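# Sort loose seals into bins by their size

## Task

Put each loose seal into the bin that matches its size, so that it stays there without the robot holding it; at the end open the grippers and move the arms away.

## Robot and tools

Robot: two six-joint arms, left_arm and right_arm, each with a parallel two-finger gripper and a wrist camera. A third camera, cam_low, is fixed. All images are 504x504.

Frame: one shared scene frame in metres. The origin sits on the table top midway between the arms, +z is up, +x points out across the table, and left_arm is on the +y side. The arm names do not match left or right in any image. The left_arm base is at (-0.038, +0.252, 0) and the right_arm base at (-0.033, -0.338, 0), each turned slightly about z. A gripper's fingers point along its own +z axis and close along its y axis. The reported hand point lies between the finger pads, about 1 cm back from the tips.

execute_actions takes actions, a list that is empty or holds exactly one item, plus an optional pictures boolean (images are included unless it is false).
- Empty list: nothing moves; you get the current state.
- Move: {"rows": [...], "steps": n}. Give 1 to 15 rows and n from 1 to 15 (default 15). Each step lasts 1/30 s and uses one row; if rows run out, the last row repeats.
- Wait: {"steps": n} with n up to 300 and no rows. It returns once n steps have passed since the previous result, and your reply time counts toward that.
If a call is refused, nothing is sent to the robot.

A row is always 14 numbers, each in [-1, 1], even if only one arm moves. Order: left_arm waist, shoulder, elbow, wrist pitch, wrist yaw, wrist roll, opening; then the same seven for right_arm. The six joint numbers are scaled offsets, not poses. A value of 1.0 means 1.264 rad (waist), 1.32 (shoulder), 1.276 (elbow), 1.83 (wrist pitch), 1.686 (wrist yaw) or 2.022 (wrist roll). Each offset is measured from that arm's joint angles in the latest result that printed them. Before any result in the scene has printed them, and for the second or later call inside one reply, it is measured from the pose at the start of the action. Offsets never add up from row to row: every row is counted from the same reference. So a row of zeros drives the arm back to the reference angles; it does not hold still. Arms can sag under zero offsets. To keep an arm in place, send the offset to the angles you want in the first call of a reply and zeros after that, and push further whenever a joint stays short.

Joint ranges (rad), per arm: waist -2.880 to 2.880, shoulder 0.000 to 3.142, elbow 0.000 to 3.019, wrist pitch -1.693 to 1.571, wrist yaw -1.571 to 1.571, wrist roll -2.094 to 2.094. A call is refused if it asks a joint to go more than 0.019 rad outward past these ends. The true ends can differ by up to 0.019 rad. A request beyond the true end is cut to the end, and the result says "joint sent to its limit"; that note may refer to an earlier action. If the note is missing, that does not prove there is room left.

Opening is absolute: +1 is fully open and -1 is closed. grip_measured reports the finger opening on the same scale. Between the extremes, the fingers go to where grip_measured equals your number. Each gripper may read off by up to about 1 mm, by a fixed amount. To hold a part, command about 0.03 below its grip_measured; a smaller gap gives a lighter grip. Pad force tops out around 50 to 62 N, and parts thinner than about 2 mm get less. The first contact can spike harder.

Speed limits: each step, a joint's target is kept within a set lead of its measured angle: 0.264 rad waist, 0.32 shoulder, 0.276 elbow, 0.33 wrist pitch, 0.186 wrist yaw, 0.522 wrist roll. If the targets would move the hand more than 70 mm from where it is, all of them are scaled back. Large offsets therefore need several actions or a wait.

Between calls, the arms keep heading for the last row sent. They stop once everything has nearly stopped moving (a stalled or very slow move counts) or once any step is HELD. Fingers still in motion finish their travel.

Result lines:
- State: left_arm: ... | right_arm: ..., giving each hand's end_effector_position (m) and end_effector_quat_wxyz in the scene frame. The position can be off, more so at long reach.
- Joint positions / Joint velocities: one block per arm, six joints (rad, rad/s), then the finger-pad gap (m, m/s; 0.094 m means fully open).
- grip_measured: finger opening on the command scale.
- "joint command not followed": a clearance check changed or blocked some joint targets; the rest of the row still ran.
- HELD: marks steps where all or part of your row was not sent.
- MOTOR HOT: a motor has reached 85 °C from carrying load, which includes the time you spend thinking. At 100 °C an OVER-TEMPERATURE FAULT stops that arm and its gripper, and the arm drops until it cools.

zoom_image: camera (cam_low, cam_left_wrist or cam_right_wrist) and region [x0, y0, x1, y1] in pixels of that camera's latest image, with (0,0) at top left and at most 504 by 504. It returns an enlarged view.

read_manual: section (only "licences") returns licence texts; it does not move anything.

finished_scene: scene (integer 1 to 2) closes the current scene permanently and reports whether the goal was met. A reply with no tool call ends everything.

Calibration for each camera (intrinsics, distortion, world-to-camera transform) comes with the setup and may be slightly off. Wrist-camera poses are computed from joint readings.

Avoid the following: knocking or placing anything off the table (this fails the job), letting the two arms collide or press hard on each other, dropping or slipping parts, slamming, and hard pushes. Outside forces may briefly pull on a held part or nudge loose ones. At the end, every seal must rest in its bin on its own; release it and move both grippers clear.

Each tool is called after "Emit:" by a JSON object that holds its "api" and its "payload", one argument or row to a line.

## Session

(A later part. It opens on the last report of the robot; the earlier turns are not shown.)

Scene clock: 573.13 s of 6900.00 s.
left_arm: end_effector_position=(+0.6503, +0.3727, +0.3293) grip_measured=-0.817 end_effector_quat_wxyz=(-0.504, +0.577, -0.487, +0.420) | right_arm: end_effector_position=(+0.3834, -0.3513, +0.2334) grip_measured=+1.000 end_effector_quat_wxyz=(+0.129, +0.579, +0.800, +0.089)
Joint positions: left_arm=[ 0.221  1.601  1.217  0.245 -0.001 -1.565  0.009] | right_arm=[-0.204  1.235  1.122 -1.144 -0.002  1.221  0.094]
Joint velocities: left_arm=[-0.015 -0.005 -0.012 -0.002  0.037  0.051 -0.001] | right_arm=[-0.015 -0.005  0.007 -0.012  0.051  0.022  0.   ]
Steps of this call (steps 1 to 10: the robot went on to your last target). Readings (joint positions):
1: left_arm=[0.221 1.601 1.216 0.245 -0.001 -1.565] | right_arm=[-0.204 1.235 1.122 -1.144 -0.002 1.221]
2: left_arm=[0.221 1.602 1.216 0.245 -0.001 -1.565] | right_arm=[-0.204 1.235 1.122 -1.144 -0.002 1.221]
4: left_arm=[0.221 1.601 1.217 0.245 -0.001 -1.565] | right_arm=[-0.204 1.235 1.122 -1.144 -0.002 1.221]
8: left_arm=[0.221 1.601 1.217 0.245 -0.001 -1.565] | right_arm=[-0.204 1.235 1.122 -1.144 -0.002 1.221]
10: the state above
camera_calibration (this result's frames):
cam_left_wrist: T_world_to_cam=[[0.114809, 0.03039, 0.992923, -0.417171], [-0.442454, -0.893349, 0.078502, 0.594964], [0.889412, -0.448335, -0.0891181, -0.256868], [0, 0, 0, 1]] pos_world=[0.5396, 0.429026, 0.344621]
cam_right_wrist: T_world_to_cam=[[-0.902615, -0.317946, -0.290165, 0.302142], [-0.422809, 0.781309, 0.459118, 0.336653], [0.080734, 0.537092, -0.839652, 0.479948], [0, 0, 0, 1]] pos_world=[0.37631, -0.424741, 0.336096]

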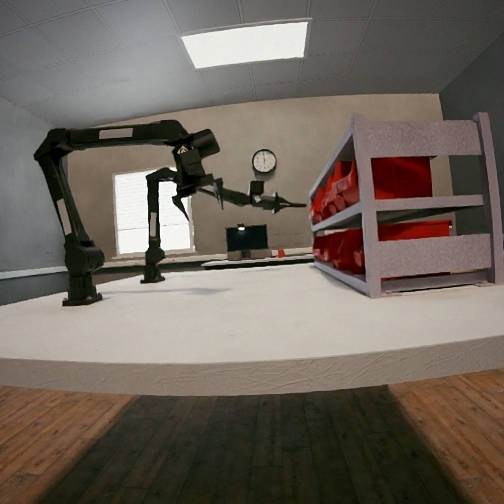

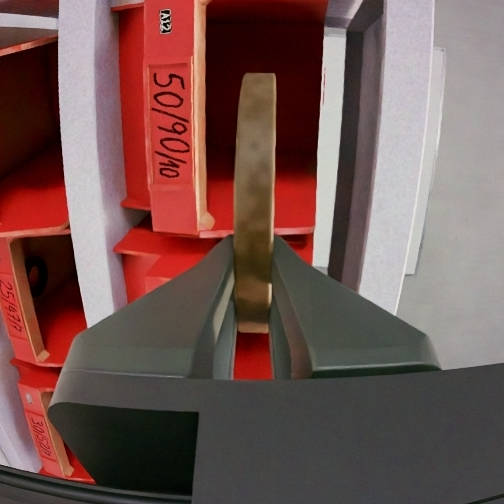

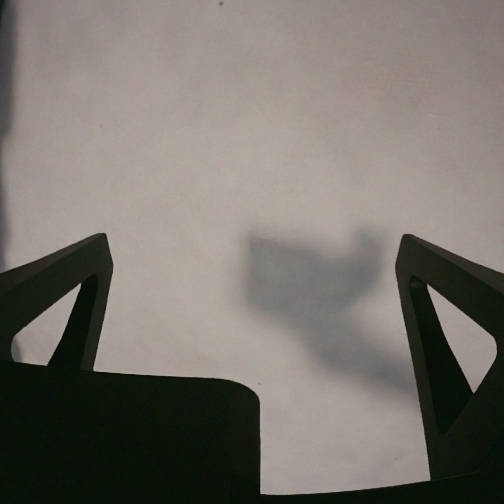

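Emit:
{"api": "execute_actions", "payload": {
  "actions": [
    {"rows":[[0.012,0.01,0.04,-0.004,0,0,-0.85,0,0,0.015,0,0,0,1],[0.02,0.02,0.057,-0.008,0,0,-0.85,0,0,0.015,0,0,0,1],[0.024,0.03,0.074,-0.012,0,0,-0.85,0,0,0.015,0,0,0,1],[0.024,0.04,0.09,-0.016,0,0,-0.85,0,0,0.015,0,0,0,1],[0.024,0.05,0.107,-0.02,0,0,-0.85,0,0,0.015,0,0,0,1],[0.024,0.06,0.122,-0.024,0,0,-0.85,0,0,0.015,0,0,0,1],[0.024,0.07,0.138,-0.028,0,0,-0.85,0,0,0.015,0,0,0,1],[0.024,0.08,0.154,-0.032,0,0,-0.85,0,0,0.015,0,0,0,1],[0.024,0.09,0.17,-0.036,0,0,-0.85,0,0,0.015,0,0,0,1],[0.024,0.1,0.185,-0.04,0,0,-0.85,0,0,0.015,0,0,0,1]]}
  ],
  "pictures": false
}}

Emit:
{"api": "execute_actions", "payload": {
  "actions": [
    {"steps":10}
  ]
}}

Scene clock: 587.43 s of 6900.00 s.
left_arm: end_effector_position=(+0.7014, +0.3955, +0.3391) grip_measured=-0.817 end_effector_quat_wxyz=(-0.507, +0.581, -0.482, +0.415) | right_arm: end_effector_position=(+0.3834, -0.3513, +0.2334) grip_measured=+1.000 end_effector_quat_wxyz=(+0.129, +0.579, +0.800, +0.089)
Joint positions: left_arm=[ 0.239  1.726  1.405  0.18  -0.001 -1.565  0.009] | right_arm=[-0.204  1.235  1.122 -1.144 -0.002  1.221  0.094]
Joint velocities: left_arm=[ 0.005  0.024 -0.007 -0.095 -0.007  0.037 -0.001] | right_arm=[-0.015 -0.005 -0.007 -0.017  0.007 -0.037  0.   ]
Steps of this call (steps 1 to 15: the robot went on to your last target; steps 16 to 90: nothing new was sent; then 10.80 s passed at rest; steps 91 to 105: all 15 steps of this action). Readings (joint positions):
91: left_arm=[0.221 1.601 1.217 0.245 -0.001 -1.565] | right_arm=[-0.204 1.235 1.122 -1.144 -0.002 1.221]
92: left_arm=[0.221 1.603 1.219 0.243 -0.001 -1.565] | right_arm=[-0.204 1.235 1.122 -1.144 -0.002 1.221]
94: left_arm=[0.224 1.613 1.237 0.232 -0.001 -1.565] | right_arm=[-0.204 1.235 1.122 -1.144 -0.002 1.221]
98: left_arm=[0.234 1.667 1.323 0.207 -0.001 -1.565] | right_arm=[-0.204 1.235 1.122 -1.144 -0.002 1.221]
105: the state above

Scene clock: 587.77 s of 6900.00 s.
left_arm: end_effector_position=(+0.7015, +0.3955, +0.3379) grip_measured=-0.817 end_effector_quat_wxyz=(-0.506, +0.582, -0.482, +0.415) | right_arm: end_effector_position=(+0.3834, -0.3513, +0.2334) grip_measured=+1.000 end_effector_quat_wxyz=(+0.129, +0.579, +0.800, +0.089)
Joint positions: left_arm=[ 0.239  1.727  1.405  0.178 -0.001 -1.565  0.009] | right_arm=[-0.204  1.235  1.122 -1.144 -0.002  1.221  0.094]
Joint velocities: left_arm=[-0.005 -0.005 -0.012 -0.007  0.022  0.007 -0.001] | right_arm=[-0.015 -0.005 -0.017  0.022 -0.007  0.007  0.   ]
Steps of this call (steps 1 to 10: the robot went on to your last target). Readings (joint positions):
1: left_arm=[0.239 1.727 1.405 0.178 -0.001 -1.565] | right_arm=[-0.204 1.235 1.122 -1.144 -0.002 1.221]
2: left_arm=[0.239 1.727 1.405 0.178 -0.001 -1.565] | right_arm=[-0.204 1.235 1.122 -1.144 -0.002 1.221]
4: left_arm=[0.239 1.727 1.405 0.178 -0.001 -1.565] | right_arm=[-0.204 1.235 1.122 -1.144 -0.002 1.221]
8: left_arm=[0.239 1.727 1.405 0.178 -0.001 -1.565] | right_arm=[-0.204 1.235 1.122 -1.144 -0.002 1.221]
10: the state above
camera_calibration (this result's frames):
cam_left_wrist: T_world_to_cam=[[0.118334, 0.033239, 0.992417, -0.435776], [-0.426038, -0.901074, 0.0809797, 0.62797], [0.896933, -0.43239, -0.0924668, -0.301926], [0, 0, 0, 1]] pos_world=[0.589914, 0.449782, 0.3537]
cam_right_wrist: T_world_to_cam=[[-0.902615, -0.317946, -0.290165, 0.302142], [-0.422809, 0.781309, 0.459118, 0.336653], [0.080734, 0.537092, -0.839652, 0.479948], [0, 0, 0, 1]] pos_world=[0.37631, -0.424741, 0.336096]

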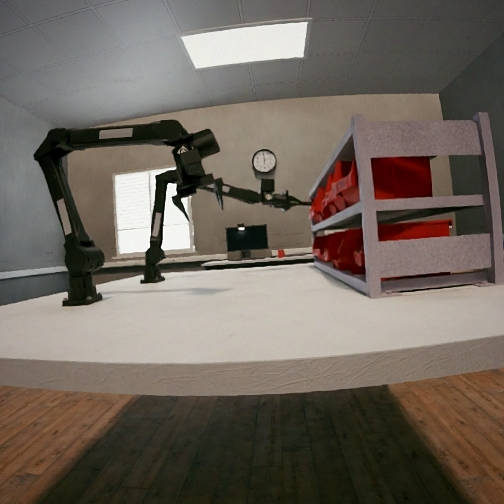

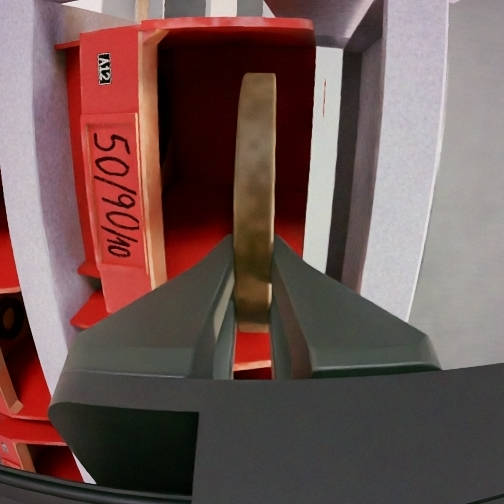

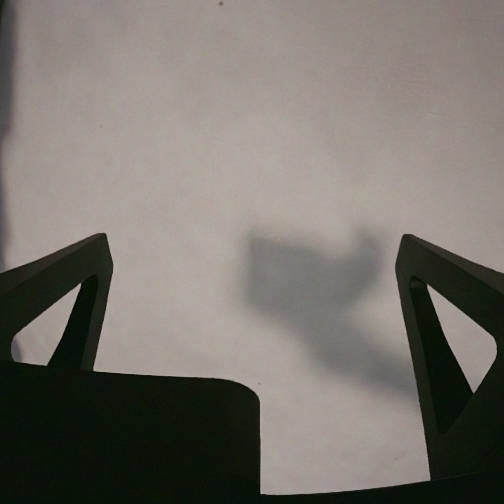

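Emit:
{"api": "execute_actions", "payload": {
  "actions": [
    {"rows":[[-0.005,0.012,0.035,-0.011,0,0,-0.85,0,0,0.015,0,0,0,1],[-0.01,0.023,0.055,-0.022,0,0,-0.85,0,0,0.015,0,0,0,1],[-0.012,0.034,0.075,-0.034,0,0,-0.85,0,0,0.015,0,0,0,1],[-0.014,0.045,0.095,-0.045,0,0,-0.85,0,0,0.015,0,0,0,1],[-0.016,0.056,0.115,-0.056,0,0,-0.85,0,0,0.015,0,0,0,1],[-0.018,0.066,0.135,-0.068,0,0,-0.85,0,0,0.015,0,0,0,1],[-0.02,0.077,0.155,-0.079,0,0,-0.85,0,0,0.015,0,0,0,1],[-0.021,0.087,0.175,-0.09,0,0,-0.85,0,0,0.015,0,0,0,1],[-0.022,0.098,0.195,-0.102,0,0,-0.85,0,0,0.015,0,0,0,1],[-0.023,0.108,0.215,-0.113,0,0,-0.85,0,0,0.015,0,0,0,1],[-0.024,0.119,0.235,-0.124,0,0,-0.85,0,0,0.015,0,0,0,1],[-0.025,0.13,0.255,-0.136,0,0,-0.85,0,0,0.015,0,0,0,1],[-0.026,0.14,0.275,-0.147,0,0,-0.85,0,0,0.015,0,0,0,1],[-0.026,0.15,0.293,-0.158,0,0,-0.85,0,0,0.015,0,0,0,1],[-0.026,0.16,0.31,-0.168,0,0,-0.85,0,0,0.015,0,0,0,1]]}
  ],
  "pictures": false
}}

Emit:
{"api": "execute_actions", "payload": {
  "actions": [
    {"steps":15}
  ]
}}

Scene clock: 602.70 s of 6900.00 s.
left_arm: end_effector_position=(+0.7693, +0.3953, +0.3241) grip_measured=-0.817 end_effector_quat_wxyz=(-0.462, +0.611, -0.515, +0.384) | right_arm: end_effector_position=(+0.3834, -0.3513, +0.2334) grip_measured=+1.000 end_effector_quat_wxyz=(+0.129, +0.579, +0.800, +0.089)
Joint positions: left_arm=[ 0.223  1.902  1.706 -0.086 -0.001 -1.565  0.009] | right_arm=[-0.204  1.235  1.122 -1.144 -0.002  1.221  0.094]
Joint velocities: left_arm=[-0.044  0.376  0.686 -0.554  0.037 -0.037 -0.   ] | right_arm=[-0.024  0.005  0.007 -0.022  0.037 -0.066  0.   ]
Steps of this call (steps 1 to 15: the robot went on to your last target; steps 16 to 90: nothing new was sent; then 11.43 s passed at rest; steps 91 to 105: all 15 steps of this action). Readings (joint positions):
91: left_arm=[0.239 1.727 1.405 0.175 -0.001 -1.565] | right_arm=[-0.204 1.235 1.122 -1.144 -0.002 1.221]
92: left_arm=[0.239 1.727 1.407 0.167 -0.001 -1.565] | right_arm=[-0.204 1.235 1.122 -1.144 -0.002 1.221]
94: left_arm=[0.239 1.738 1.429 0.135 -0.001 -1.565] | right_arm=[-0.204 1.235 1.122 -1.144 -0.002 1.221]
98: left_arm=[0.236 1.797 1.530 0.058 -0.001 -1.565] | right_arm=[-0.204 1.235 1.122 -1.144 -0.002 1.221]
105: the state above

Scene clock: 603.20 s of 6900.00 s.
left_arm: end_effector_position=(+0.7778, +0.3929, +0.3163) grip_measured=-0.817 end_effector_quat_wxyz=(-0.453, +0.616, -0.521, +0.378) | right_arm: end_effector_position=(+0.3834, -0.3513, +0.2334) grip_measured=+1.000 end_effector_quat_wxyz=(+0.129, +0.579, +0.800, +0.089)
Joint positions: left_arm=[ 0.218  1.929  1.744 -0.123 -0.001 -1.565  0.009] | right_arm=[-0.204  1.235  1.122 -1.144 -0.002  1.221  0.094]
Joint velocities: left_arm=[ 0.015 -0.005 -0.017  0.017 -0.007 -0.081  0.   ] | right_arm=[-0.005  0.005  0.017 -0.012  0.081 -0.007  0.   ]
Steps of this call (steps 1 to 15: the robot went on to your last target). Readings (joint positions):
1: left_arm=[0.221 1.913 1.726 -0.100 -0.001 -1.565] | right_arm=[-0.204 1.235 1.122 -1.144 -0.002 1.221]
2: left_arm=[0.220 1.921 1.738 -0.108 -0.001 -1.565] | right_arm=[-0.204 1.235 1.122 -1.144 -0.002 1.221]
4: left_arm=[0.218 1.928 1.744 -0.116 -0.001 -1.565] | right_arm=[-0.204 1.235 1.122 -1.144 -0.002 1.221]
8: left_arm=[0.218 1.929 1.744 -0.123 -0.001 -1.565] | right_arm=[-0.204 1.235 1.122 -1.144 -0.002 1.221]
15: the state above
camera_calibration (this result's frames):
cam_left_wrist: T_world_to_cam=[[0.277416, 0.0582456, 0.958983, -0.546208], [-0.423604, -0.888485, 0.176505, 0.62287], [0.862322, -0.455194, -0.221807, -0.296634], [0, 0, 0, 1]] pos_world=[0.671171, 0.450199, 0.348069]
cam_right_wrist: T_world_to_cam=[[-0.902615, -0.317946, -0.290165, 0.302142], [-0.422809, 0.781309, 0.459118, 0.336653], [0.080734, 0.537092, -0.839652, 0.479948], [0, 0, 0, 1]] pos_world=[0.37631, -0.424741, 0.336096]

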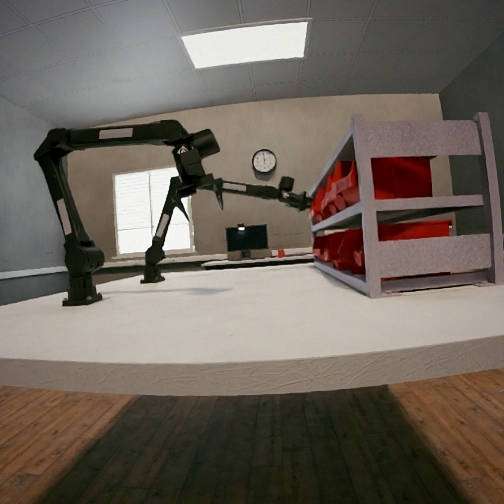

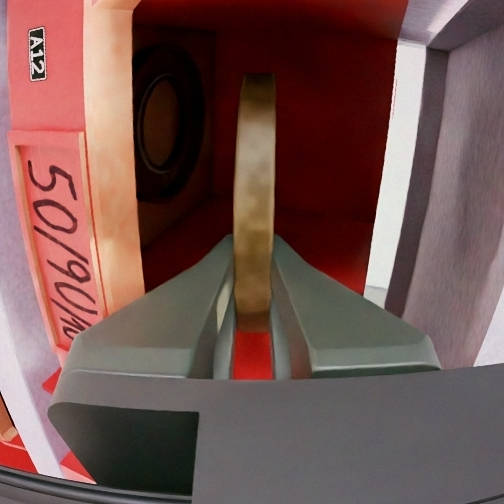

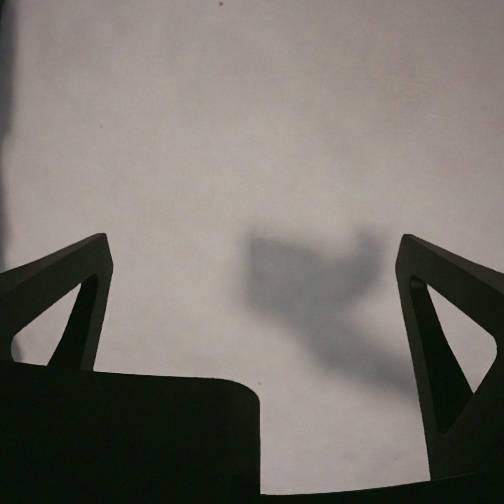

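Emit:
{"api": "execute_actions", "payload": {
  "actions": [
    {"rows":[[0,0,0.03,0,0,0,-0.75,0,0,0.015,0,0,0,1],[0,0,0.03,0,0,0,-0.65,0,0,0.015,0,0,0,1],[0,0,0.03,0,0,0,-0.55,0,0,0.015,0,0,0,1]],"steps":10}
  ],
  "pictures": false
}}

Emit:
{"api": "execute_actions", "payload": {
  "actions": [
    {"rows":[[0,-0.009,-0.013,0.008,0,0,-0.55,0,0,0.015,0,0,0,1],[0,-0.018,-0.026,0.016,0,0,-0.55,0,0,0.015,0,0,0,1],[0,-0.027,-0.039,0.024,0,0,-0.55,0,0,0.015,0,0,0,1],[0,-0.036,-0.052,0.032,0,0,-0.55,0,0,0.015,0,0,0,1],[0,-0.045,-0.065,0.04,0,0,-0.55,0,0,0.015,0,0,0,1],[0,-0.054,-0.078,0.048,0,0,-0.55,0,0,0.015,0,0,0,1],[0,-0.063,-0.091,0.057,0,0,-0.55,0,0,0.015,0,0,0,1],[0,-0.072,-0.104,0.065,0,0,-0.55,0,0,0.015,0,0,0,1],[0,-0.081,-0.117,0.073,0,0,-0.55,0,0,0.015,0,0,0,1],[0,-0.09,-0.13,0.082,0,0,-0.55,0,0,0.015,0,0,0,1],[0,-0.099,-0.143,0.09,0,0,-0.55,0,0,0.015,0,0,0,1],[0,-0.107,-0.158,0.098,0,0,-0.55,0,0,0.015,0,0,0,1]]}
  ],
  "pictures": false
}}

Emit:
{"api": "execute_actions", "payload": {
  "actions": [
    {"steps":12}
  ]
}}

Scene clock: 618.80 s of 6900.00 s.
left_arm: end_effector_position=(+0.7778, +0.3929, +0.3163) grip_measured=-0.553 end_effector_quat_wxyz=(-0.453, +0.616, -0.521, +0.378) | right_arm: end_effector_position=(+0.3834, -0.3513, +0.2334) grip_measured=+1.000 end_effector_quat_wxyz=(+0.129, +0.579, +0.800, +0.089)
Joint positions: left_arm=[ 0.218  1.929  1.744 -0.123 -0.001 -1.565  0.021] | right_arm=[-0.204  1.235  1.122 -1.144 -0.002  1.221  0.094]
Joint velocities: left_arm=[-0.005 -0.005  0.002 -0.007  0.022 -0.051  0.   ] | right_arm=[ 0.005 -0.015 -0.012 -0.007 -0.022 -0.037  0.   ]
Steps of this call (steps 1 to 15: the robot went on to your last target; steps 16 to 90: nothing new was sent; then 12.27 s passed at rest; steps 91 to 100: all 10 steps of this action). Readings (joint positions):
91: left_arm=[0.218 1.929 1.744 -0.123 -0.001 -1.565] | right_arm=[-0.204 1.235 1.122 -1.144 -0.002 1.221]
92: left_arm=[0.218 1.929 1.744 -0.123 -0.001 -1.565] | right_arm=[-0.204 1.235 1.122 -1.144 -0.002 1.221]
94: left_arm=[0.218 1.929 1.744 -0.123 -0.001 -1.565] | right_arm=[-0.204 1.235 1.122 -1.144 -0.002 1.221]
98: left_arm=[0.218 1.929 1.744 -0.123 -0.001 -1.565] | right_arm=[-0.204 1.235 1.122 -1.144 -0.002 1.221]
100: the state above

Scene clock: 619.30 s of 6900.00 s.
left_arm: end_effector_position=(+0.7325, +0.3851, +0.3317) grip_measured=-0.553 end_effector_quat_wxyz=(-0.477, +0.598, -0.506, +0.399) | right_arm: end_effector_position=(+0.3834, -0.3513, +0.2334) grip_measured=+1.000 end_effector_quat_wxyz=(+0.129, +0.579, +0.800, +0.089)
Joint positions: left_arm=[ 0.218  1.797  1.54   0.029 -0.001 -1.565  0.021] | right_arm=[-0.204  1.235  1.122 -1.144 -0.002  1.221  0.094]
Joint velocities: left_arm=[-0.015 -0.19  -0.042  0.105  0.022 -0.037  0.   ] | right_arm=[-0.015  0.005 -0.012  0.002 -0.022 -0.066  0.   ]
Steps of this call (steps 1 to 15: all 15 steps of this action). Readings (joint positions):
1: left_arm=[0.218 1.928 1.742 -0.123 -0.001 -1.565] | right_arm=[-0.204 1.235 1.122 -1.144 -0.002 1.221]
2: left_arm=[0.218 1.925 1.735 -0.119 -0.001 -1.565] | right_arm=[-0.204 1.235 1.122 -1.144 -0.002 1.221]
4: left_arm=[0.218 1.912 1.706 -0.103 -0.001 -1.565] | right_arm=[-0.204 1.235 1.122 -1.144 -0.002 1.221]
8: left_arm=[0.218 1.874 1.632 -0.053 -0.001 -1.565] | right_arm=[-0.204 1.235 1.122 -1.144 -0.002 1.221]
15: the state above

Scene clock: 619.70 s of 6900.00 s.
left_arm: end_effector_position=(+0.7298, +0.3846, +0.3456) grip_measured=-0.553 end_effector_quat_wxyz=(-0.485, +0.591, -0.500, +0.406) | right_arm: end_effector_position=(+0.3834, -0.3513, +0.2334) grip_measured=+1.000 end_effector_quat_wxyz=(+0.129, +0.579, +0.800, +0.089)
Joint positions: left_arm=[ 0.218  1.782  1.54   0.041 -0.001 -1.565  0.021] | right_arm=[-0.204  1.235  1.122 -1.144 -0.002  1.221  0.094]
Joint velocities: left_arm=[-0.005  0.015  0.002 -0.007 -0.139  0.022 -0.   ] | right_arm=[ 0.005 -0.005 -0.007 -0.017 -0.037 -0.095  0.   ]
Steps of this call (steps 1 to 12: the robot went on to your last target). Readings (joint positions):
1: left_arm=[0.218 1.792 1.540 0.033 -0.001 -1.565] | right_arm=[-0.204 1.235 1.122 -1.144 -0.002 1.221]
2: left_arm=[0.218 1.788 1.540 0.037 -0.001 -1.565] | right_arm=[-0.204 1.235 1.122 -1.144 -0.002 1.221]
4: left_arm=[0.218 1.783 1.540 0.040 -0.001 -1.565] | right_arm=[-0.204 1.235 1.122 -1.144 -0.002 1.221]
8: left_arm=[0.218 1.782 1.540 0.041 -0.001 -1.565] | right_arm=[-0.204 1.235 1.122 -1.144 -0.002 1.221]
12: the state above
camera_calibration (this result's frames):
cam_left_wrist: T_world_to_cam=[[0.175089, 0.0405146, 0.983719, -0.487559], [-0.43895, -0.891144, 0.114829, 0.623547], [0.881287, -0.451908, -0.138246, -0.29656], [0, 0, 0, 1]] pos_world=[0.620427, 0.441406, 0.367022]
cam_right_wrist: T_world_to_cam=[[-0.902615, -0.317946, -0.290165, 0.302142], [-0.422809, 0.781309, 0.459118, 0.336653], [0.080734, 0.537092, -0.839652, 0.479948], [0, 0, 0, 1]] pos_world=[0.37631, -0.424741, 0.336096]

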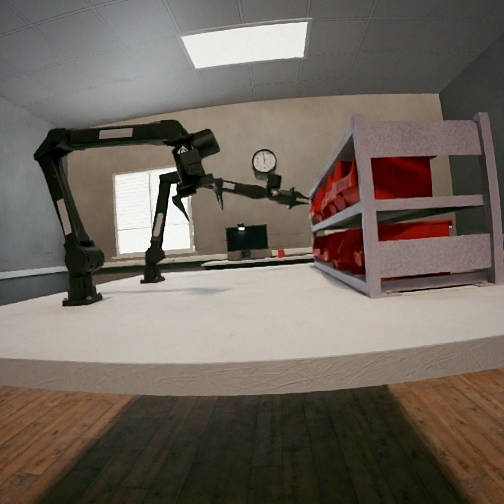

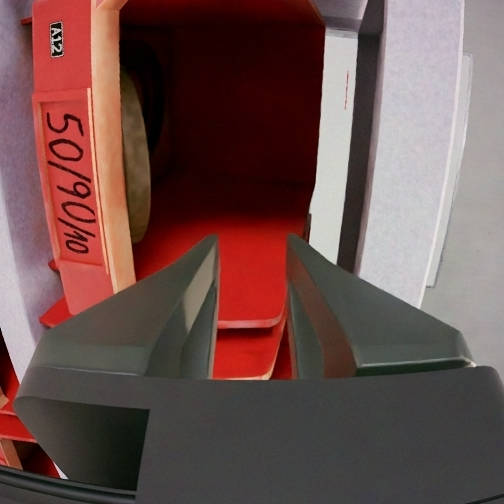

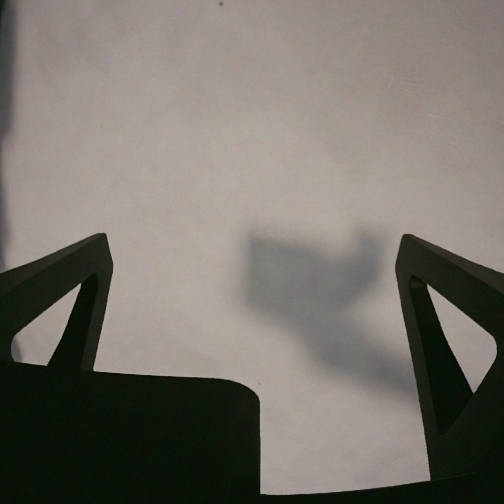

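Emit:
{"api": "execute_actions", "payload": {
  "actions": [
    {"rows":[[0,-0.015,-0.03,0,0,0,-0.55,0,0,0.015,0,0,0,1],[0,-0.03,-0.06,0,0,0,-0.55,0,0,0.015,0,0,0,1],[0,-0.05,-0.09,0,0,0,-0.55,0,0,0.015,0,0,0,1],[0,-0.07,-0.12,0,0,0,-0.55,0,0,0.015,0,0,0,1],[0,-0.095,-0.15,0,0,0,-0.55,0,0,0.015,0,0,0,1],[0,-0.12,-0.18,0,0,0,-0.55,0,0,0.015,0,0,0,1],[0,-0.145,-0.21,0,0,0,-0.55,0,0,0.015,0,0,0,1],[0,-0.17,-0.24,0,0,0,-0.55,0,0,0.015,0,0,0,1],[0,-0.195,-0.27,0,0,0,-0.55,0,0,0.015,0,0,0,1],[0,-0.22,-0.3,0,0,0,-0.55,0,0,0.015,0,0,0,1],[0,-0.245,-0.33,0,0,0,-0.55,0,0,0.015,0,0,0,1],[0,-0.27,-0.36,0,0,0,-0.55,0,0,0.015,0,0,0,1],[0,-0.295,-0.39,0,0,0,-0.55,0,0,0.015,0,0,0,1],[0,-0.32,-0.42,0,0,0,-0.55,0,0,0.015,0,0,0,1],[0,-0.34,-0.45,0,0,0,-0.55,0,0,0.015,0,0,0,1]]}
  ],
  "pictures": false
}}

Emit:
{"api": "execute_actions", "payload": {
  "actions": [
    {"steps":15}
  ]
}}

Scene clock: 634.00 s of 6900.00 s.
left_arm: end_effector_position=(+0.5633, +0.3558, +0.3002) grip_measured=-0.553 end_effector_quat_wxyz=(-0.448, +0.620, -0.525, +0.374) | right_arm: end_effector_position=(+0.3834, -0.3513, +0.2334) grip_measured=+1.000 end_effector_quat_wxyz=(+0.129, +0.579, +0.800, +0.089)
Joint positions: left_arm=[ 0.218  1.39   1.025  0.041 -0.001 -1.565  0.021] | right_arm=[-0.204  1.235  1.122 -1.144 -0.002  1.221  0.094]
Joint velocities: left_arm=[-0.015 -1.148 -0.974 -0.007 -0.051  0.037  0.   ] | right_arm=[-0.005 -0.005 -0.017 -0.027  0.007  0.022  0.   ]
Steps of this call (steps 1 to 30: the robot went on to your last target; steps 31 to 90: nothing new was sent; then 10.80 s passed at rest; steps 91 to 105: all 15 steps of this action). Readings (joint positions):
91: left_arm=[0.218 1.780 1.535 0.041 -0.001 -1.565] | right_arm=[-0.204 1.235 1.122 -1.144 -0.002 1.221]
92: left_arm=[0.218 1.773 1.520 0.041 -0.001 -1.565] | right_arm=[-0.204 1.235 1.122 -1.144 -0.002 1.221]
94: left_arm=[0.218 1.742 1.458 0.041 -0.001 -1.565] | right_arm=[-0.204 1.235 1.122 -1.144 -0.002 1.221]
98: left_arm=[0.218 1.640 1.286 0.041 -0.001 -1.565] | right_arm=[-0.204 1.235 1.122 -1.144 -0.002 1.221]
105: the state above

Scene clock: 634.50 s of 6900.00 s.
left_arm: end_effector_position=(+0.5387, +0.3515, +0.3001) grip_measured=-0.553 end_effector_quat_wxyz=(-0.448, +0.620, -0.524, +0.375) | right_arm: end_effector_position=(+0.3834, -0.3513, +0.2334) grip_measured=+1.000 end_effector_quat_wxyz=(+0.129, +0.579, +0.800, +0.089)
Joint positions: left_arm=[ 0.218  1.324  0.96   0.041 -0.001 -1.565  0.021] | right_arm=[-0.204  1.235  1.122 -1.144 -0.002  1.221  0.094]
Joint velocities: left_arm=[-0.005 -0.005  0.002  0.022 -0.007  0.037  0.   ] | right_arm=[-0.015 -0.024  0.007  0.007  0.037 -0.066  0.   ]
Steps of this call (steps 1 to 15: the robot went on to your last target). Readings (joint positions):
1: left_arm=[0.218 1.355 0.995 0.041 -0.001 -1.565] | right_arm=[-0.204 1.235 1.122 -1.144 -0.002 1.221]
2: left_arm=[0.218 1.327 0.974 0.041 -0.001 -1.565] | right_arm=[-0.204 1.235 1.122 -1.144 -0.002 1.221]
4: left_arm=[0.218 1.302 0.961 0.041 -0.001 -1.565] | right_arm=[-0.204 1.235 1.122 -1.144 -0.002 1.221]
8: left_arm=[0.218 1.308 0.960 0.041 -0.001 -1.565] | right_arm=[-0.204 1.235 1.122 -1.144 -0.002 1.221]
15: the state above
camera_calibration (this result's frames):
cam_left_wrist: T_world_to_cam=[[0.291442, 0.0606761, 0.954662, -0.469103], [-0.420955, -0.888026, 0.184951, 0.483497], [0.858987, -0.455772, -0.233267, -0.107447], [0, 0, 0, 1]] pos_world=[0.432543, 0.40885, 0.333347]
cam_right_wrist: T_world_to_cam=[[-0.902615, -0.317946, -0.290165, 0.302142], [-0.422809, 0.781309, 0.459118, 0.336653], [0.080734, 0.537092, -0.839652, 0.479948], [0, 0, 0, 1]] pos_world=[0.37631, -0.424741, 0.336096]

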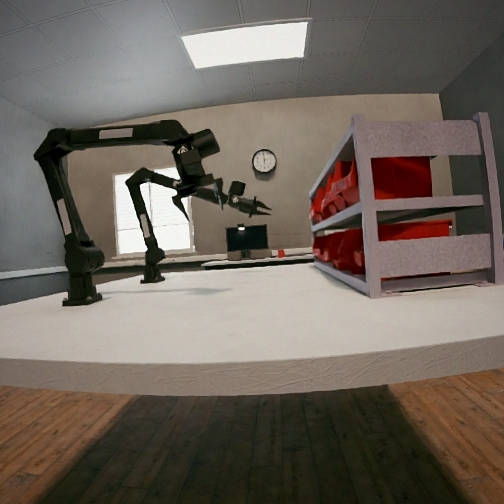

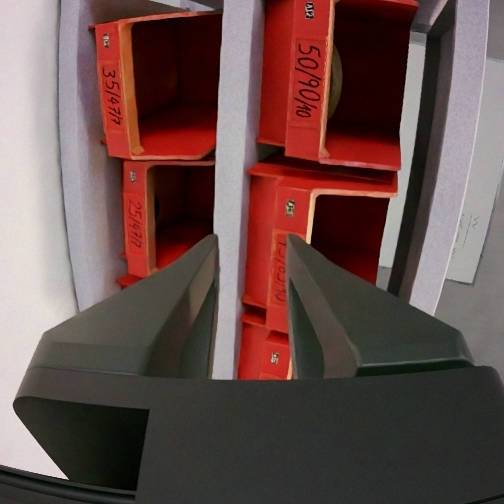

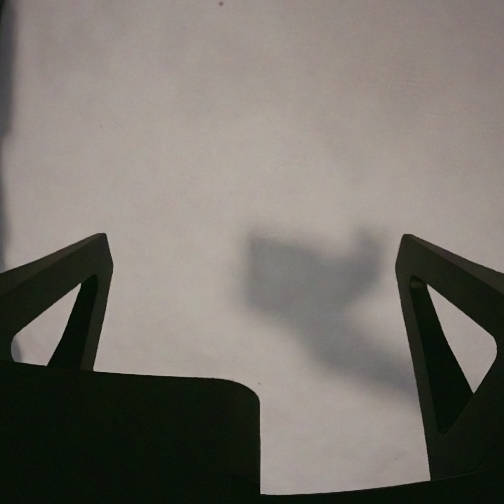

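Emit:
{"api": "zoom_image", "payload": {
  "camera": "cam_left_wrist",
  "region": [260, 0, 430, 170]
}}

Region (260, 0, 430, 170) of cam_left_wrist's 504x504 image, scaled by 2.965, with more detail than that image has.

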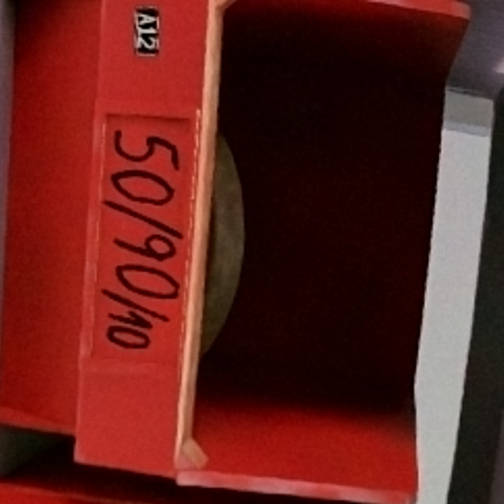

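Emit:
{"api": "execute_actions", "payload": {
  "actions": [
    {"rows":[[0,0.02,0.05,-0.01,0,0,-0.7,0,0,0.015,0,0,0,1],[0,0.045,0.085,-0.02,0,0,-0.85,0,0,0.015,0,0,0,1],[0,0.07,0.12,-0.03,0,0,-1,0,0,0.015,0,0,0,1],[0,0.095,0.155,-0.04,0,0,-1,0,0,0.015,0,0,0,1],[0,0.12,0.19,-0.05,0,0,-1,0,0,0.015,0,0,0,1],[0,0.145,0.225,-0.06,0,0,-1,0,0,0.015,0,0,0,1],[0,0.17,0.26,-0.07,0,0,-1,0,0,0.015,0,0,0,1],[0,0.195,0.295,-0.08,0,0,-1,0,0,0.015,0,0,0,1],[0,0.22,0.33,-0.09,0,0,-1,0,0,0.015,0,0,0,1],[0,0.245,0.365,-0.1,0,0,-1,0,0,0.015,0,0,0,1],[0,0.27,0.4,-0.11,0,0,-1,0,0,0.015,0,0,0,1],[0,0.29,0.435,-0.12,0,0,-1,0,0,0.015,0,0,0,1],[0,0.31,0.47,-0.13,0,0,-1,0,0,0.015,0,0,0,1],[0,0.33,0.5,-0.138,0,0,-1,0,0,0.015,0,0,0,1],[0,0.345,0.525,-0.138,0,0,-1,0,0,0.015,0,0,0,1]]}
  ],
  "pictures": false
}}

Emit:
{"api": "execute_actions", "payload": {
  "actions": [
    {"steps":18}
  ]
}}

Scene clock: 657.60 s of 6900.00 s.
left_arm: end_effector_position=(+0.7017, +0.3798, +0.3246) grip_measured=-0.990 end_effector_quat_wxyz=(-0.429, +0.633, -0.535, +0.359) | right_arm: end_effector_position=(+0.3834, -0.3513, +0.2334) grip_measured=+1.000 end_effector_quat_wxyz=(+0.129, +0.579, +0.800, +0.089)
Joint positions: left_arm=[ 0.218  1.729  1.526 -0.181 -0.001 -1.565  0.   ] | right_arm=[-0.204  1.235  1.122 -1.144 -0.002  1.221  0.094]
Joint velocities: left_arm=[-0.005  0.767  1.023 -0.315 -0.022 -0.051 -0.   ] | right_arm=[ 0.005 -0.005 -0.007 -0.002  0.066 -0.066  0.   ]
Steps of this call (steps 1 to 15: the robot went on to your last target; steps 16 to 90: nothing new was sent; then 19.60 s passed at rest; steps 91 to 105: all 15 steps of this action). Readings (joint positions):
91: left_arm=[0.218 1.325 0.961 0.039 -0.001 -1.565] | right_arm=[-0.204 1.235 1.122 -1.144 -0.002 1.221]
92: left_arm=[0.218 1.330 0.969 0.031 -0.001 -1.565] | right_arm=[-0.204 1.235 1.122 -1.144 -0.002 1.221]
94: left_arm=[0.218 1.364 1.019 0.001 -0.001 -1.565] | right_arm=[-0.204 1.235 1.122 -1.144 -0.002 1.221]
98: left_arm=[0.218 1.503 1.214 -0.062 -0.001 -1.565] | right_arm=[-0.204 1.235 1.122 -1.144 -0.002 1.221]
105: the state above

Scene clock: 658.20 s of 6900.00 s.
left_arm: end_effector_position=(+0.7190, +0.3827, +0.3159) grip_measured=-0.990 end_effector_quat_wxyz=(-0.424, +0.636, -0.538, +0.354) | right_arm: end_effector_position=(+0.3834, -0.3513, +0.2334) grip_measured=+1.000 end_effector_quat_wxyz=(+0.129, +0.579, +0.800, +0.089)
Joint positions: left_arm=[ 0.218  1.781  1.584 -0.203 -0.001 -1.565  0.   ] | right_arm=[-0.204  1.235  1.122 -1.144 -0.002  1.221  0.094]
Joint velocities: left_arm=[ 0.015 -0.005  0.012 -0.012 -0.095 -0.081 -0.   ] | right_arm=[-0.015  0.005 -0.017 -0.007 -0.037 -0.007  0.   ]
Steps of this call (steps 1 to 18: the robot went on to your last target). Readings (joint positions):
1: left_arm=[0.218 1.752 1.556 -0.188 -0.001 -1.565] | right_arm=[-0.204 1.235 1.122 -1.144 -0.002 1.221]
2: left_arm=[0.218 1.768 1.575 -0.191 -0.001 -1.565] | right_arm=[-0.204 1.235 1.122 -1.144 -0.002 1.221]
4: left_arm=[0.218 1.780 1.583 -0.195 -0.001 -1.565] | right_arm=[-0.204 1.235 1.122 -1.144 -0.002 1.221]
8: left_arm=[0.218 1.781 1.584 -0.203 -0.001 -1.565] | right_arm=[-0.204 1.235 1.122 -1.144 -0.002 1.221]
18: the state above
camera_calibration (this result's frames):
cam_left_wrist: T_world_to_cam=[[0.362985, 0.0730728, 0.928925, -0.586615], [-0.40527, -0.885308, 0.228004, 0.558317], [0.839046, -0.459228, -0.291739, -0.21029], [0, 0, 0, 1]] pos_world=[0.615645, 0.440577, 0.356273]
cam_right_wrist: T_world_to_cam=[[-0.902615, -0.317946, -0.290165, 0.302142], [-0.422809, 0.781309, 0.459118, 0.336653], [0.080734, 0.537092, -0.839652, 0.479948], [0, 0, 0, 1]] pos_world=[0.37631, -0.424741, 0.336096]

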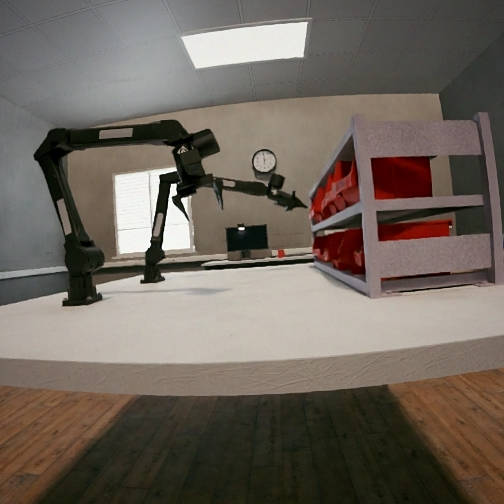

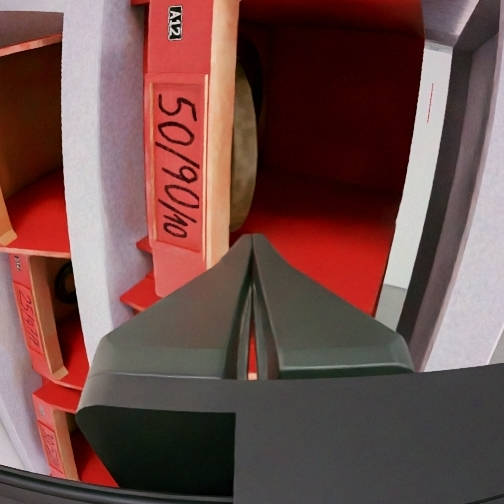

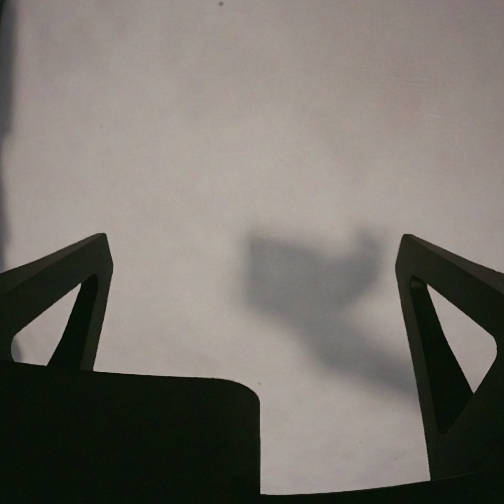

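Emit:
{"api": "execute_actions", "payload": {
  "actions": [
    {"rows":[[0,0.012,0.03,-0.002,0,0,-1,0,0,0.015,0,0,0,1],[0,0.02,0.042,-0.004,0,0,-1,0,0,0.015,0,0,0,1],[0,0.028,0.052,-0.006,0,0,-1,0,0,0.015,0,0,0,1],[0,0.036,0.062,-0.008,0,0,-1,0,0,0.015,0,0,0,1],[0,0.044,0.072,-0.01,0,0,-1,0,0,0.015,0,0,0,1],[0,0.052,0.082,-0.011,0,0,-1,0,0,0.015,0,0,0,1],[0,0.06,0.092,-0.012,0,0,-1,0,0,0.015,0,0,0,1],[0,0.068,0.102,-0.013,0,0,-1,0,0,0.015,0,0,0,1],[0,0.076,0.112,-0.014,0,0,-1,0,0,0.015,0,0,0,1],[0,0.084,0.122,-0.015,0,0,-1,0,0,0.015,0,0,0,1],[0,0.092,0.132,-0.016,0,0,-1,0,0,0.015,0,0,0,1],[0,0.099,0.143,-0.016,0,0,-1,0,0,0.015,0,0,0,1],[0,0.106,0.154,-0.016,0,0,-1,0,0,0.015,0,0,0,1],[0,0.115,0.165,-0.016,0,0,-1,0,0,0.015,0,0,0,1]]}
  ],
  "pictures": false
}}

Emit:
{"api": "execute_actions", "payload": {
  "actions": [
    {"steps":15}
  ]
}}

Scene clock: 669.37 s of 6900.00 s.
left_arm: end_effector_position=(+0.7630, +0.3904, +0.3064) grip_measured=-0.990 end_effector_quat_wxyz=(-0.426, +0.635, -0.537, +0.356) | right_arm: end_effector_position=(+0.3834, -0.3513, +0.2334) grip_measured=+1.000 end_effector_quat_wxyz=(+0.129, +0.579, +0.800, +0.089)
Joint positions: left_arm=[ 0.218  1.903  1.731 -0.221 -0.001 -1.565  0.   ] | right_arm=[-0.204  1.235  1.122 -1.144 -0.002  1.221  0.094]
Joint velocities: left_arm=[-0.005  0.288  0.266  0.017  0.081  0.022  0.   ] | right_arm=[ 0.005  0.005  0.002 -0.007 -0.022  0.081  0.   ]
Steps of this call (steps 1 to 15: the robot went on to your last target; steps 16 to 90: nothing new was sent; then 7.67 s passed at rest; steps 91 to 105: all 15 steps of this action). Readings (joint positions):
91: left_arm=[0.218 1.781 1.584 -0.203 -0.001 -1.565] | right_arm=[-0.204 1.235 1.122 -1.144 -0.002 1.221]
92: left_arm=[0.218 1.781 1.584 -0.203 -0.001 -1.565] | right_arm=[-0.204 1.235 1.122 -1.144 -0.002 1.221]
94: left_arm=[0.218 1.787 1.591 -0.205 -0.001 -1.565] | right_arm=[-0.204 1.235 1.122 -1.144 -0.002 1.221]
98: left_arm=[0.218 1.824 1.643 -0.212 -0.001 -1.565] | right_arm=[-0.204 1.235 1.122 -1.144 -0.002 1.221]
105: the state above

Scene clock: 669.87 s of 6900.00 s.
left_arm: end_effector_position=(+0.7678, +0.3912, +0.3008) grip_measured=-0.991 end_effector_quat_wxyz=(-0.425, +0.636, -0.538, +0.355) | right_arm: end_effector_position=(+0.3834, -0.3513, +0.2334) grip_measured=+1.000 end_effector_quat_wxyz=(+0.129, +0.579, +0.800, +0.089)
Joint positions: left_arm=[ 0.218  1.92   1.743 -0.221 -0.001 -1.565  0.   ] | right_arm=[-0.204  1.235  1.122 -1.144 -0.002  1.221  0.094]
Joint velocities: left_arm=[ 0.005 -0.005 -0.007  0.002  0.022 -0.066 -0.   ] | right_arm=[-0.015  0.005  0.007 -0.002  0.007 -0.007  0.   ]
Steps of this call (steps 1 to 15: the robot went on to your last target). Readings (joint positions):
1: left_arm=[0.218 1.911 1.738 -0.221 -0.001 -1.565] | right_arm=[-0.204 1.235 1.122 -1.144 -0.002 1.221]
2: left_arm=[0.218 1.917 1.740 -0.221 -0.001 -1.565] | right_arm=[-0.204 1.235 1.122 -1.144 -0.002 1.221]
4: left_arm=[0.218 1.920 1.743 -0.221 -0.001 -1.565] | right_arm=[-0.204 1.235 1.122 -1.144 -0.002 1.221]
8: left_arm=[0.218 1.920 1.743 -0.221 -0.001 -1.565] | right_arm=[-0.204 1.235 1.122 -1.144 -0.002 1.221]
15: the state above
camera_calibration (this result's frames):
cam_left_wrist: T_world_to_cam=[[0.36054, 0.0726491, 0.92991, -0.589241], [-0.405868, -0.885412, 0.226534, 0.589939], [0.839811, -0.459095, -0.28974, -0.252964], [0, 0, 0, 1]] pos_world=[0.664324, 0.449012, 0.341006]
cam_right_wrist: T_world_to_cam=[[-0.902615, -0.317946, -0.290165, 0.302142], [-0.422809, 0.781309, 0.459118, 0.336653], [0.080734, 0.537092, -0.839652, 0.479948], [0, 0, 0, 1]] pos_world=[0.37631, -0.424741, 0.336096]

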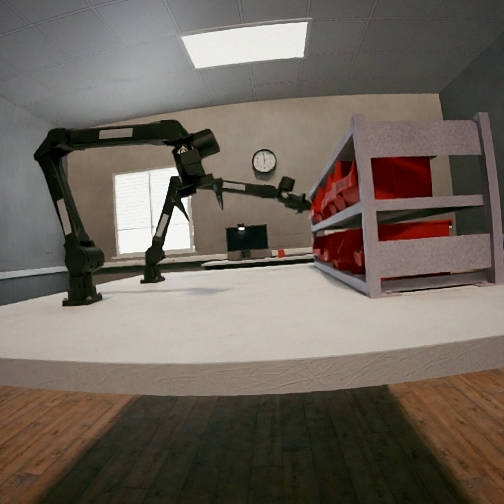

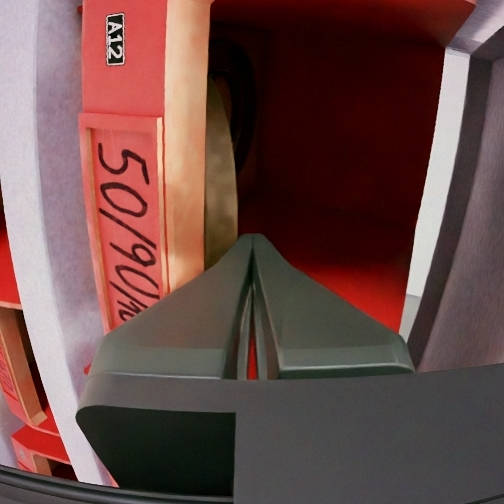

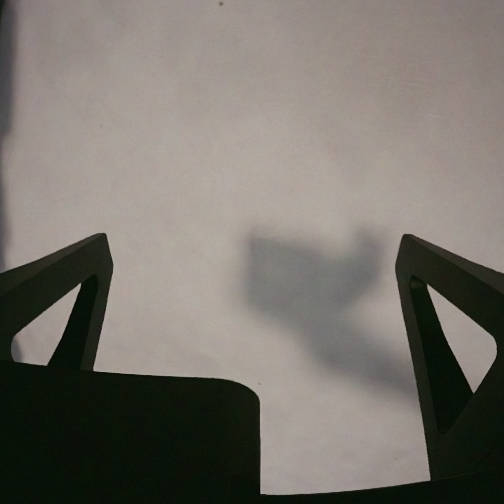

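Emit:
{"api": "execute_actions", "payload": {
  "actions": [
    {"rows":[[0,-0.02,-0.015,0,0,0,-1,0,0,0.015,0,0,0,1],[0,-0.04,-0.035,0,0,0,-1,0,0,0.015,0,0,0,1],[0,-0.06,-0.06,0,0,0,-1,0,0,0.015,0,0,0,1],[0,-0.08,-0.085,0,0,0,-1,0,0,0.015,0,0,0,1],[0,-0.1,-0.11,0,0,0,-1,0,0,0.015,0,0,0,1],[0,-0.12,-0.135,0,0,0,-1,0,0,0.015,0,0,0,1],[0,-0.14,-0.16,0,0,0,-1,0,0,0.015,0,0,0,1],[0,-0.16,-0.19,0,0,0,-1,0,0,0.015,0,0,0,1],[0,-0.18,-0.22,0,0,0,-1,0,0,0.015,0,0,0,1],[0,-0.205,-0.25,0,0,0,-1,0,0,0.015,0,0,0,1],[0,-0.23,-0.28,0,0,0,-1,0,0,0.015,0,0,0,1],[0,-0.255,-0.31,0,0,0,-1,0,0,0.015,0,0,0,1],[0,-0.28,-0.345,0,0,0,-1,0,0,0.015,0,0,0,1],[0,-0.305,-0.38,0,0,0,-1,0,0,0.015,0,0,0,1],[0,-0.33,-0.41,0,0,0,-1,0,0,0.015,0,0,0,1]]}
  ],
  "pictures": false
}}

Emit:
{"api": "execute_actions", "payload": {
  "actions": [
    {"steps":15}
  ]
}}

Scene clock: 682.47 s of 6900.00 s.
left_arm: end_effector_position=(+0.6199, +0.3656, +0.3035) grip_measured=-0.991 end_effector_quat_wxyz=(-0.401, +0.651, -0.551, +0.335) | right_arm: end_effector_position=(+0.3834, -0.3513, +0.2334) grip_measured=+1.000 end_effector_quat_wxyz=(+0.129, +0.579, +0.800, +0.089)
Joint positions: left_arm=[ 0.218  1.542  1.289 -0.218 -0.001 -1.565  0.   ] | right_arm=[-0.204  1.235  1.122 -1.144 -0.002  1.221  0.094]
Joint velocities: left_arm=[-0.005 -1.07  -1.16  -0.022  0.007  0.037  0.   ] | right_arm=[-0.015 -0.015  0.002  0.012 -0.007 -0.022  0.   ]
Steps of this call (steps 1 to 15: the robot went on to your last target; steps 16 to 90: nothing new was sent; then 9.10 s passed at rest; steps 91 to 105: all 15 steps of this action). Readings (joint positions):
91: left_arm=[0.218 1.918 1.741 -0.221 -0.001 -1.565] | right_arm=[-0.204 1.235 1.122 -1.144 -0.002 1.221]
92: left_arm=[0.218 1.912 1.732 -0.219 -0.001 -1.565] | right_arm=[-0.204 1.235 1.122 -1.144 -0.002 1.221]
94: left_arm=[0.218 1.881 1.690 -0.218 -0.001 -1.565] | right_arm=[-0.204 1.235 1.122 -1.144 -0.002 1.221]
98: left_arm=[0.218 1.775 1.551 -0.218 -0.001 -1.565] | right_arm=[-0.204 1.235 1.122 -1.144 -0.002 1.221]
105: the state above

Scene clock: 682.97 s of 6900.00 s.
left_arm: end_effector_position=(+0.5921, +0.3608, +0.3037) grip_measured=-0.991 end_effector_quat_wxyz=(-0.399, +0.652, -0.552, +0.333) | right_arm: end_effector_position=(+0.3834, -0.3513, +0.2334) grip_measured=+1.000 end_effector_quat_wxyz=(+0.129, +0.579, +0.800, +0.089)
Joint positions: left_arm=[ 0.218  1.471  1.213 -0.219 -0.001 -1.565  0.   ] | right_arm=[-0.204  1.235  1.122 -1.144 -0.002  1.221  0.094]
Joint velocities: left_arm=[-0.015 -0.005 -0.022 -0.012 -0.037 -0.022  0.   ] | right_arm=[-0.015 -0.015  0.007  0.007 -0.022 -0.051  0.   ]
Steps of this call (steps 1 to 15: the robot went on to your last target). Readings (joint positions):
1: left_arm=[0.218 1.509 1.253 -0.218 -0.001 -1.565] | right_arm=[-0.204 1.235 1.122 -1.144 -0.002 1.221]
2: left_arm=[0.218 1.484 1.229 -0.219 -0.001 -1.565] | right_arm=[-0.204 1.235 1.122 -1.144 -0.002 1.221]
4: left_arm=[0.218 1.460 1.213 -0.219 -0.001 -1.565] | right_arm=[-0.204 1.235 1.122 -1.144 -0.002 1.221]
8: left_arm=[0.218 1.462 1.213 -0.219 -0.001 -1.565] | right_arm=[-0.204 1.235 1.122 -1.144 -0.002 1.221]
15: the state above
camera_calibration (this result's frames):
cam_left_wrist: T_world_to_cam=[[0.432026, 0.085036, 0.897843, -0.563381], [-0.386467, -0.88205, 0.269501, 0.465324], [0.81486, -0.463419, -0.348205, -0.0845349], [0, 0, 0, 1]] pos_world=[0.492112, 0.419172, 0.350987]
cam_right_wrist: T_world_to_cam=[[-0.902615, -0.317946, -0.290165, 0.302142], [-0.422809, 0.781309, 0.459118, 0.336653], [0.080734, 0.537092, -0.839652, 0.479948], [0, 0, 0, 1]] pos_world=[0.37631, -0.424741, 0.336096]

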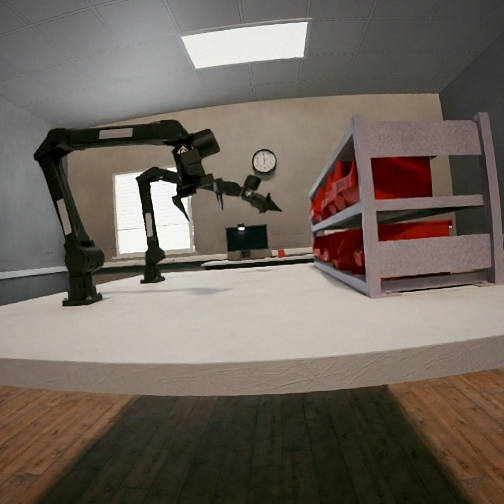

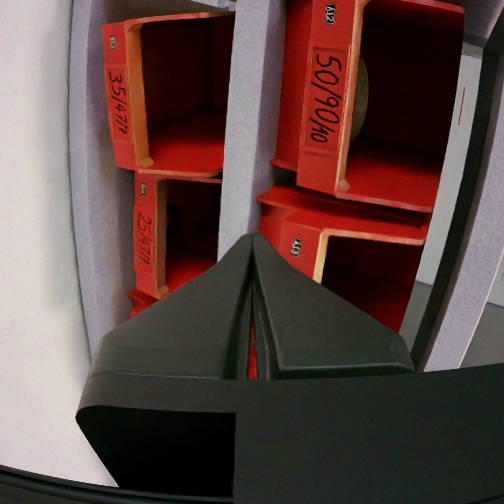

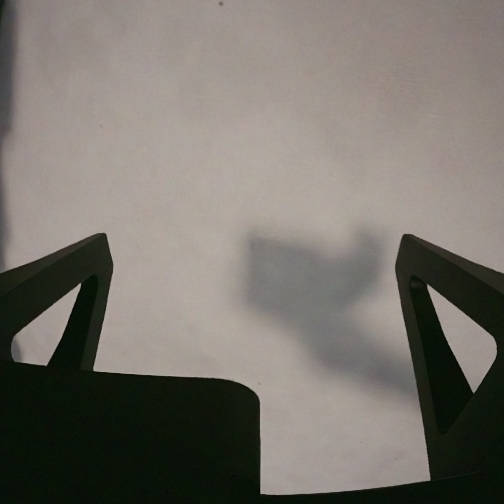

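Emit:
{"api": "finished_scene", "payload": {
  "scene": 2
}}

The scene is finished: the task was done.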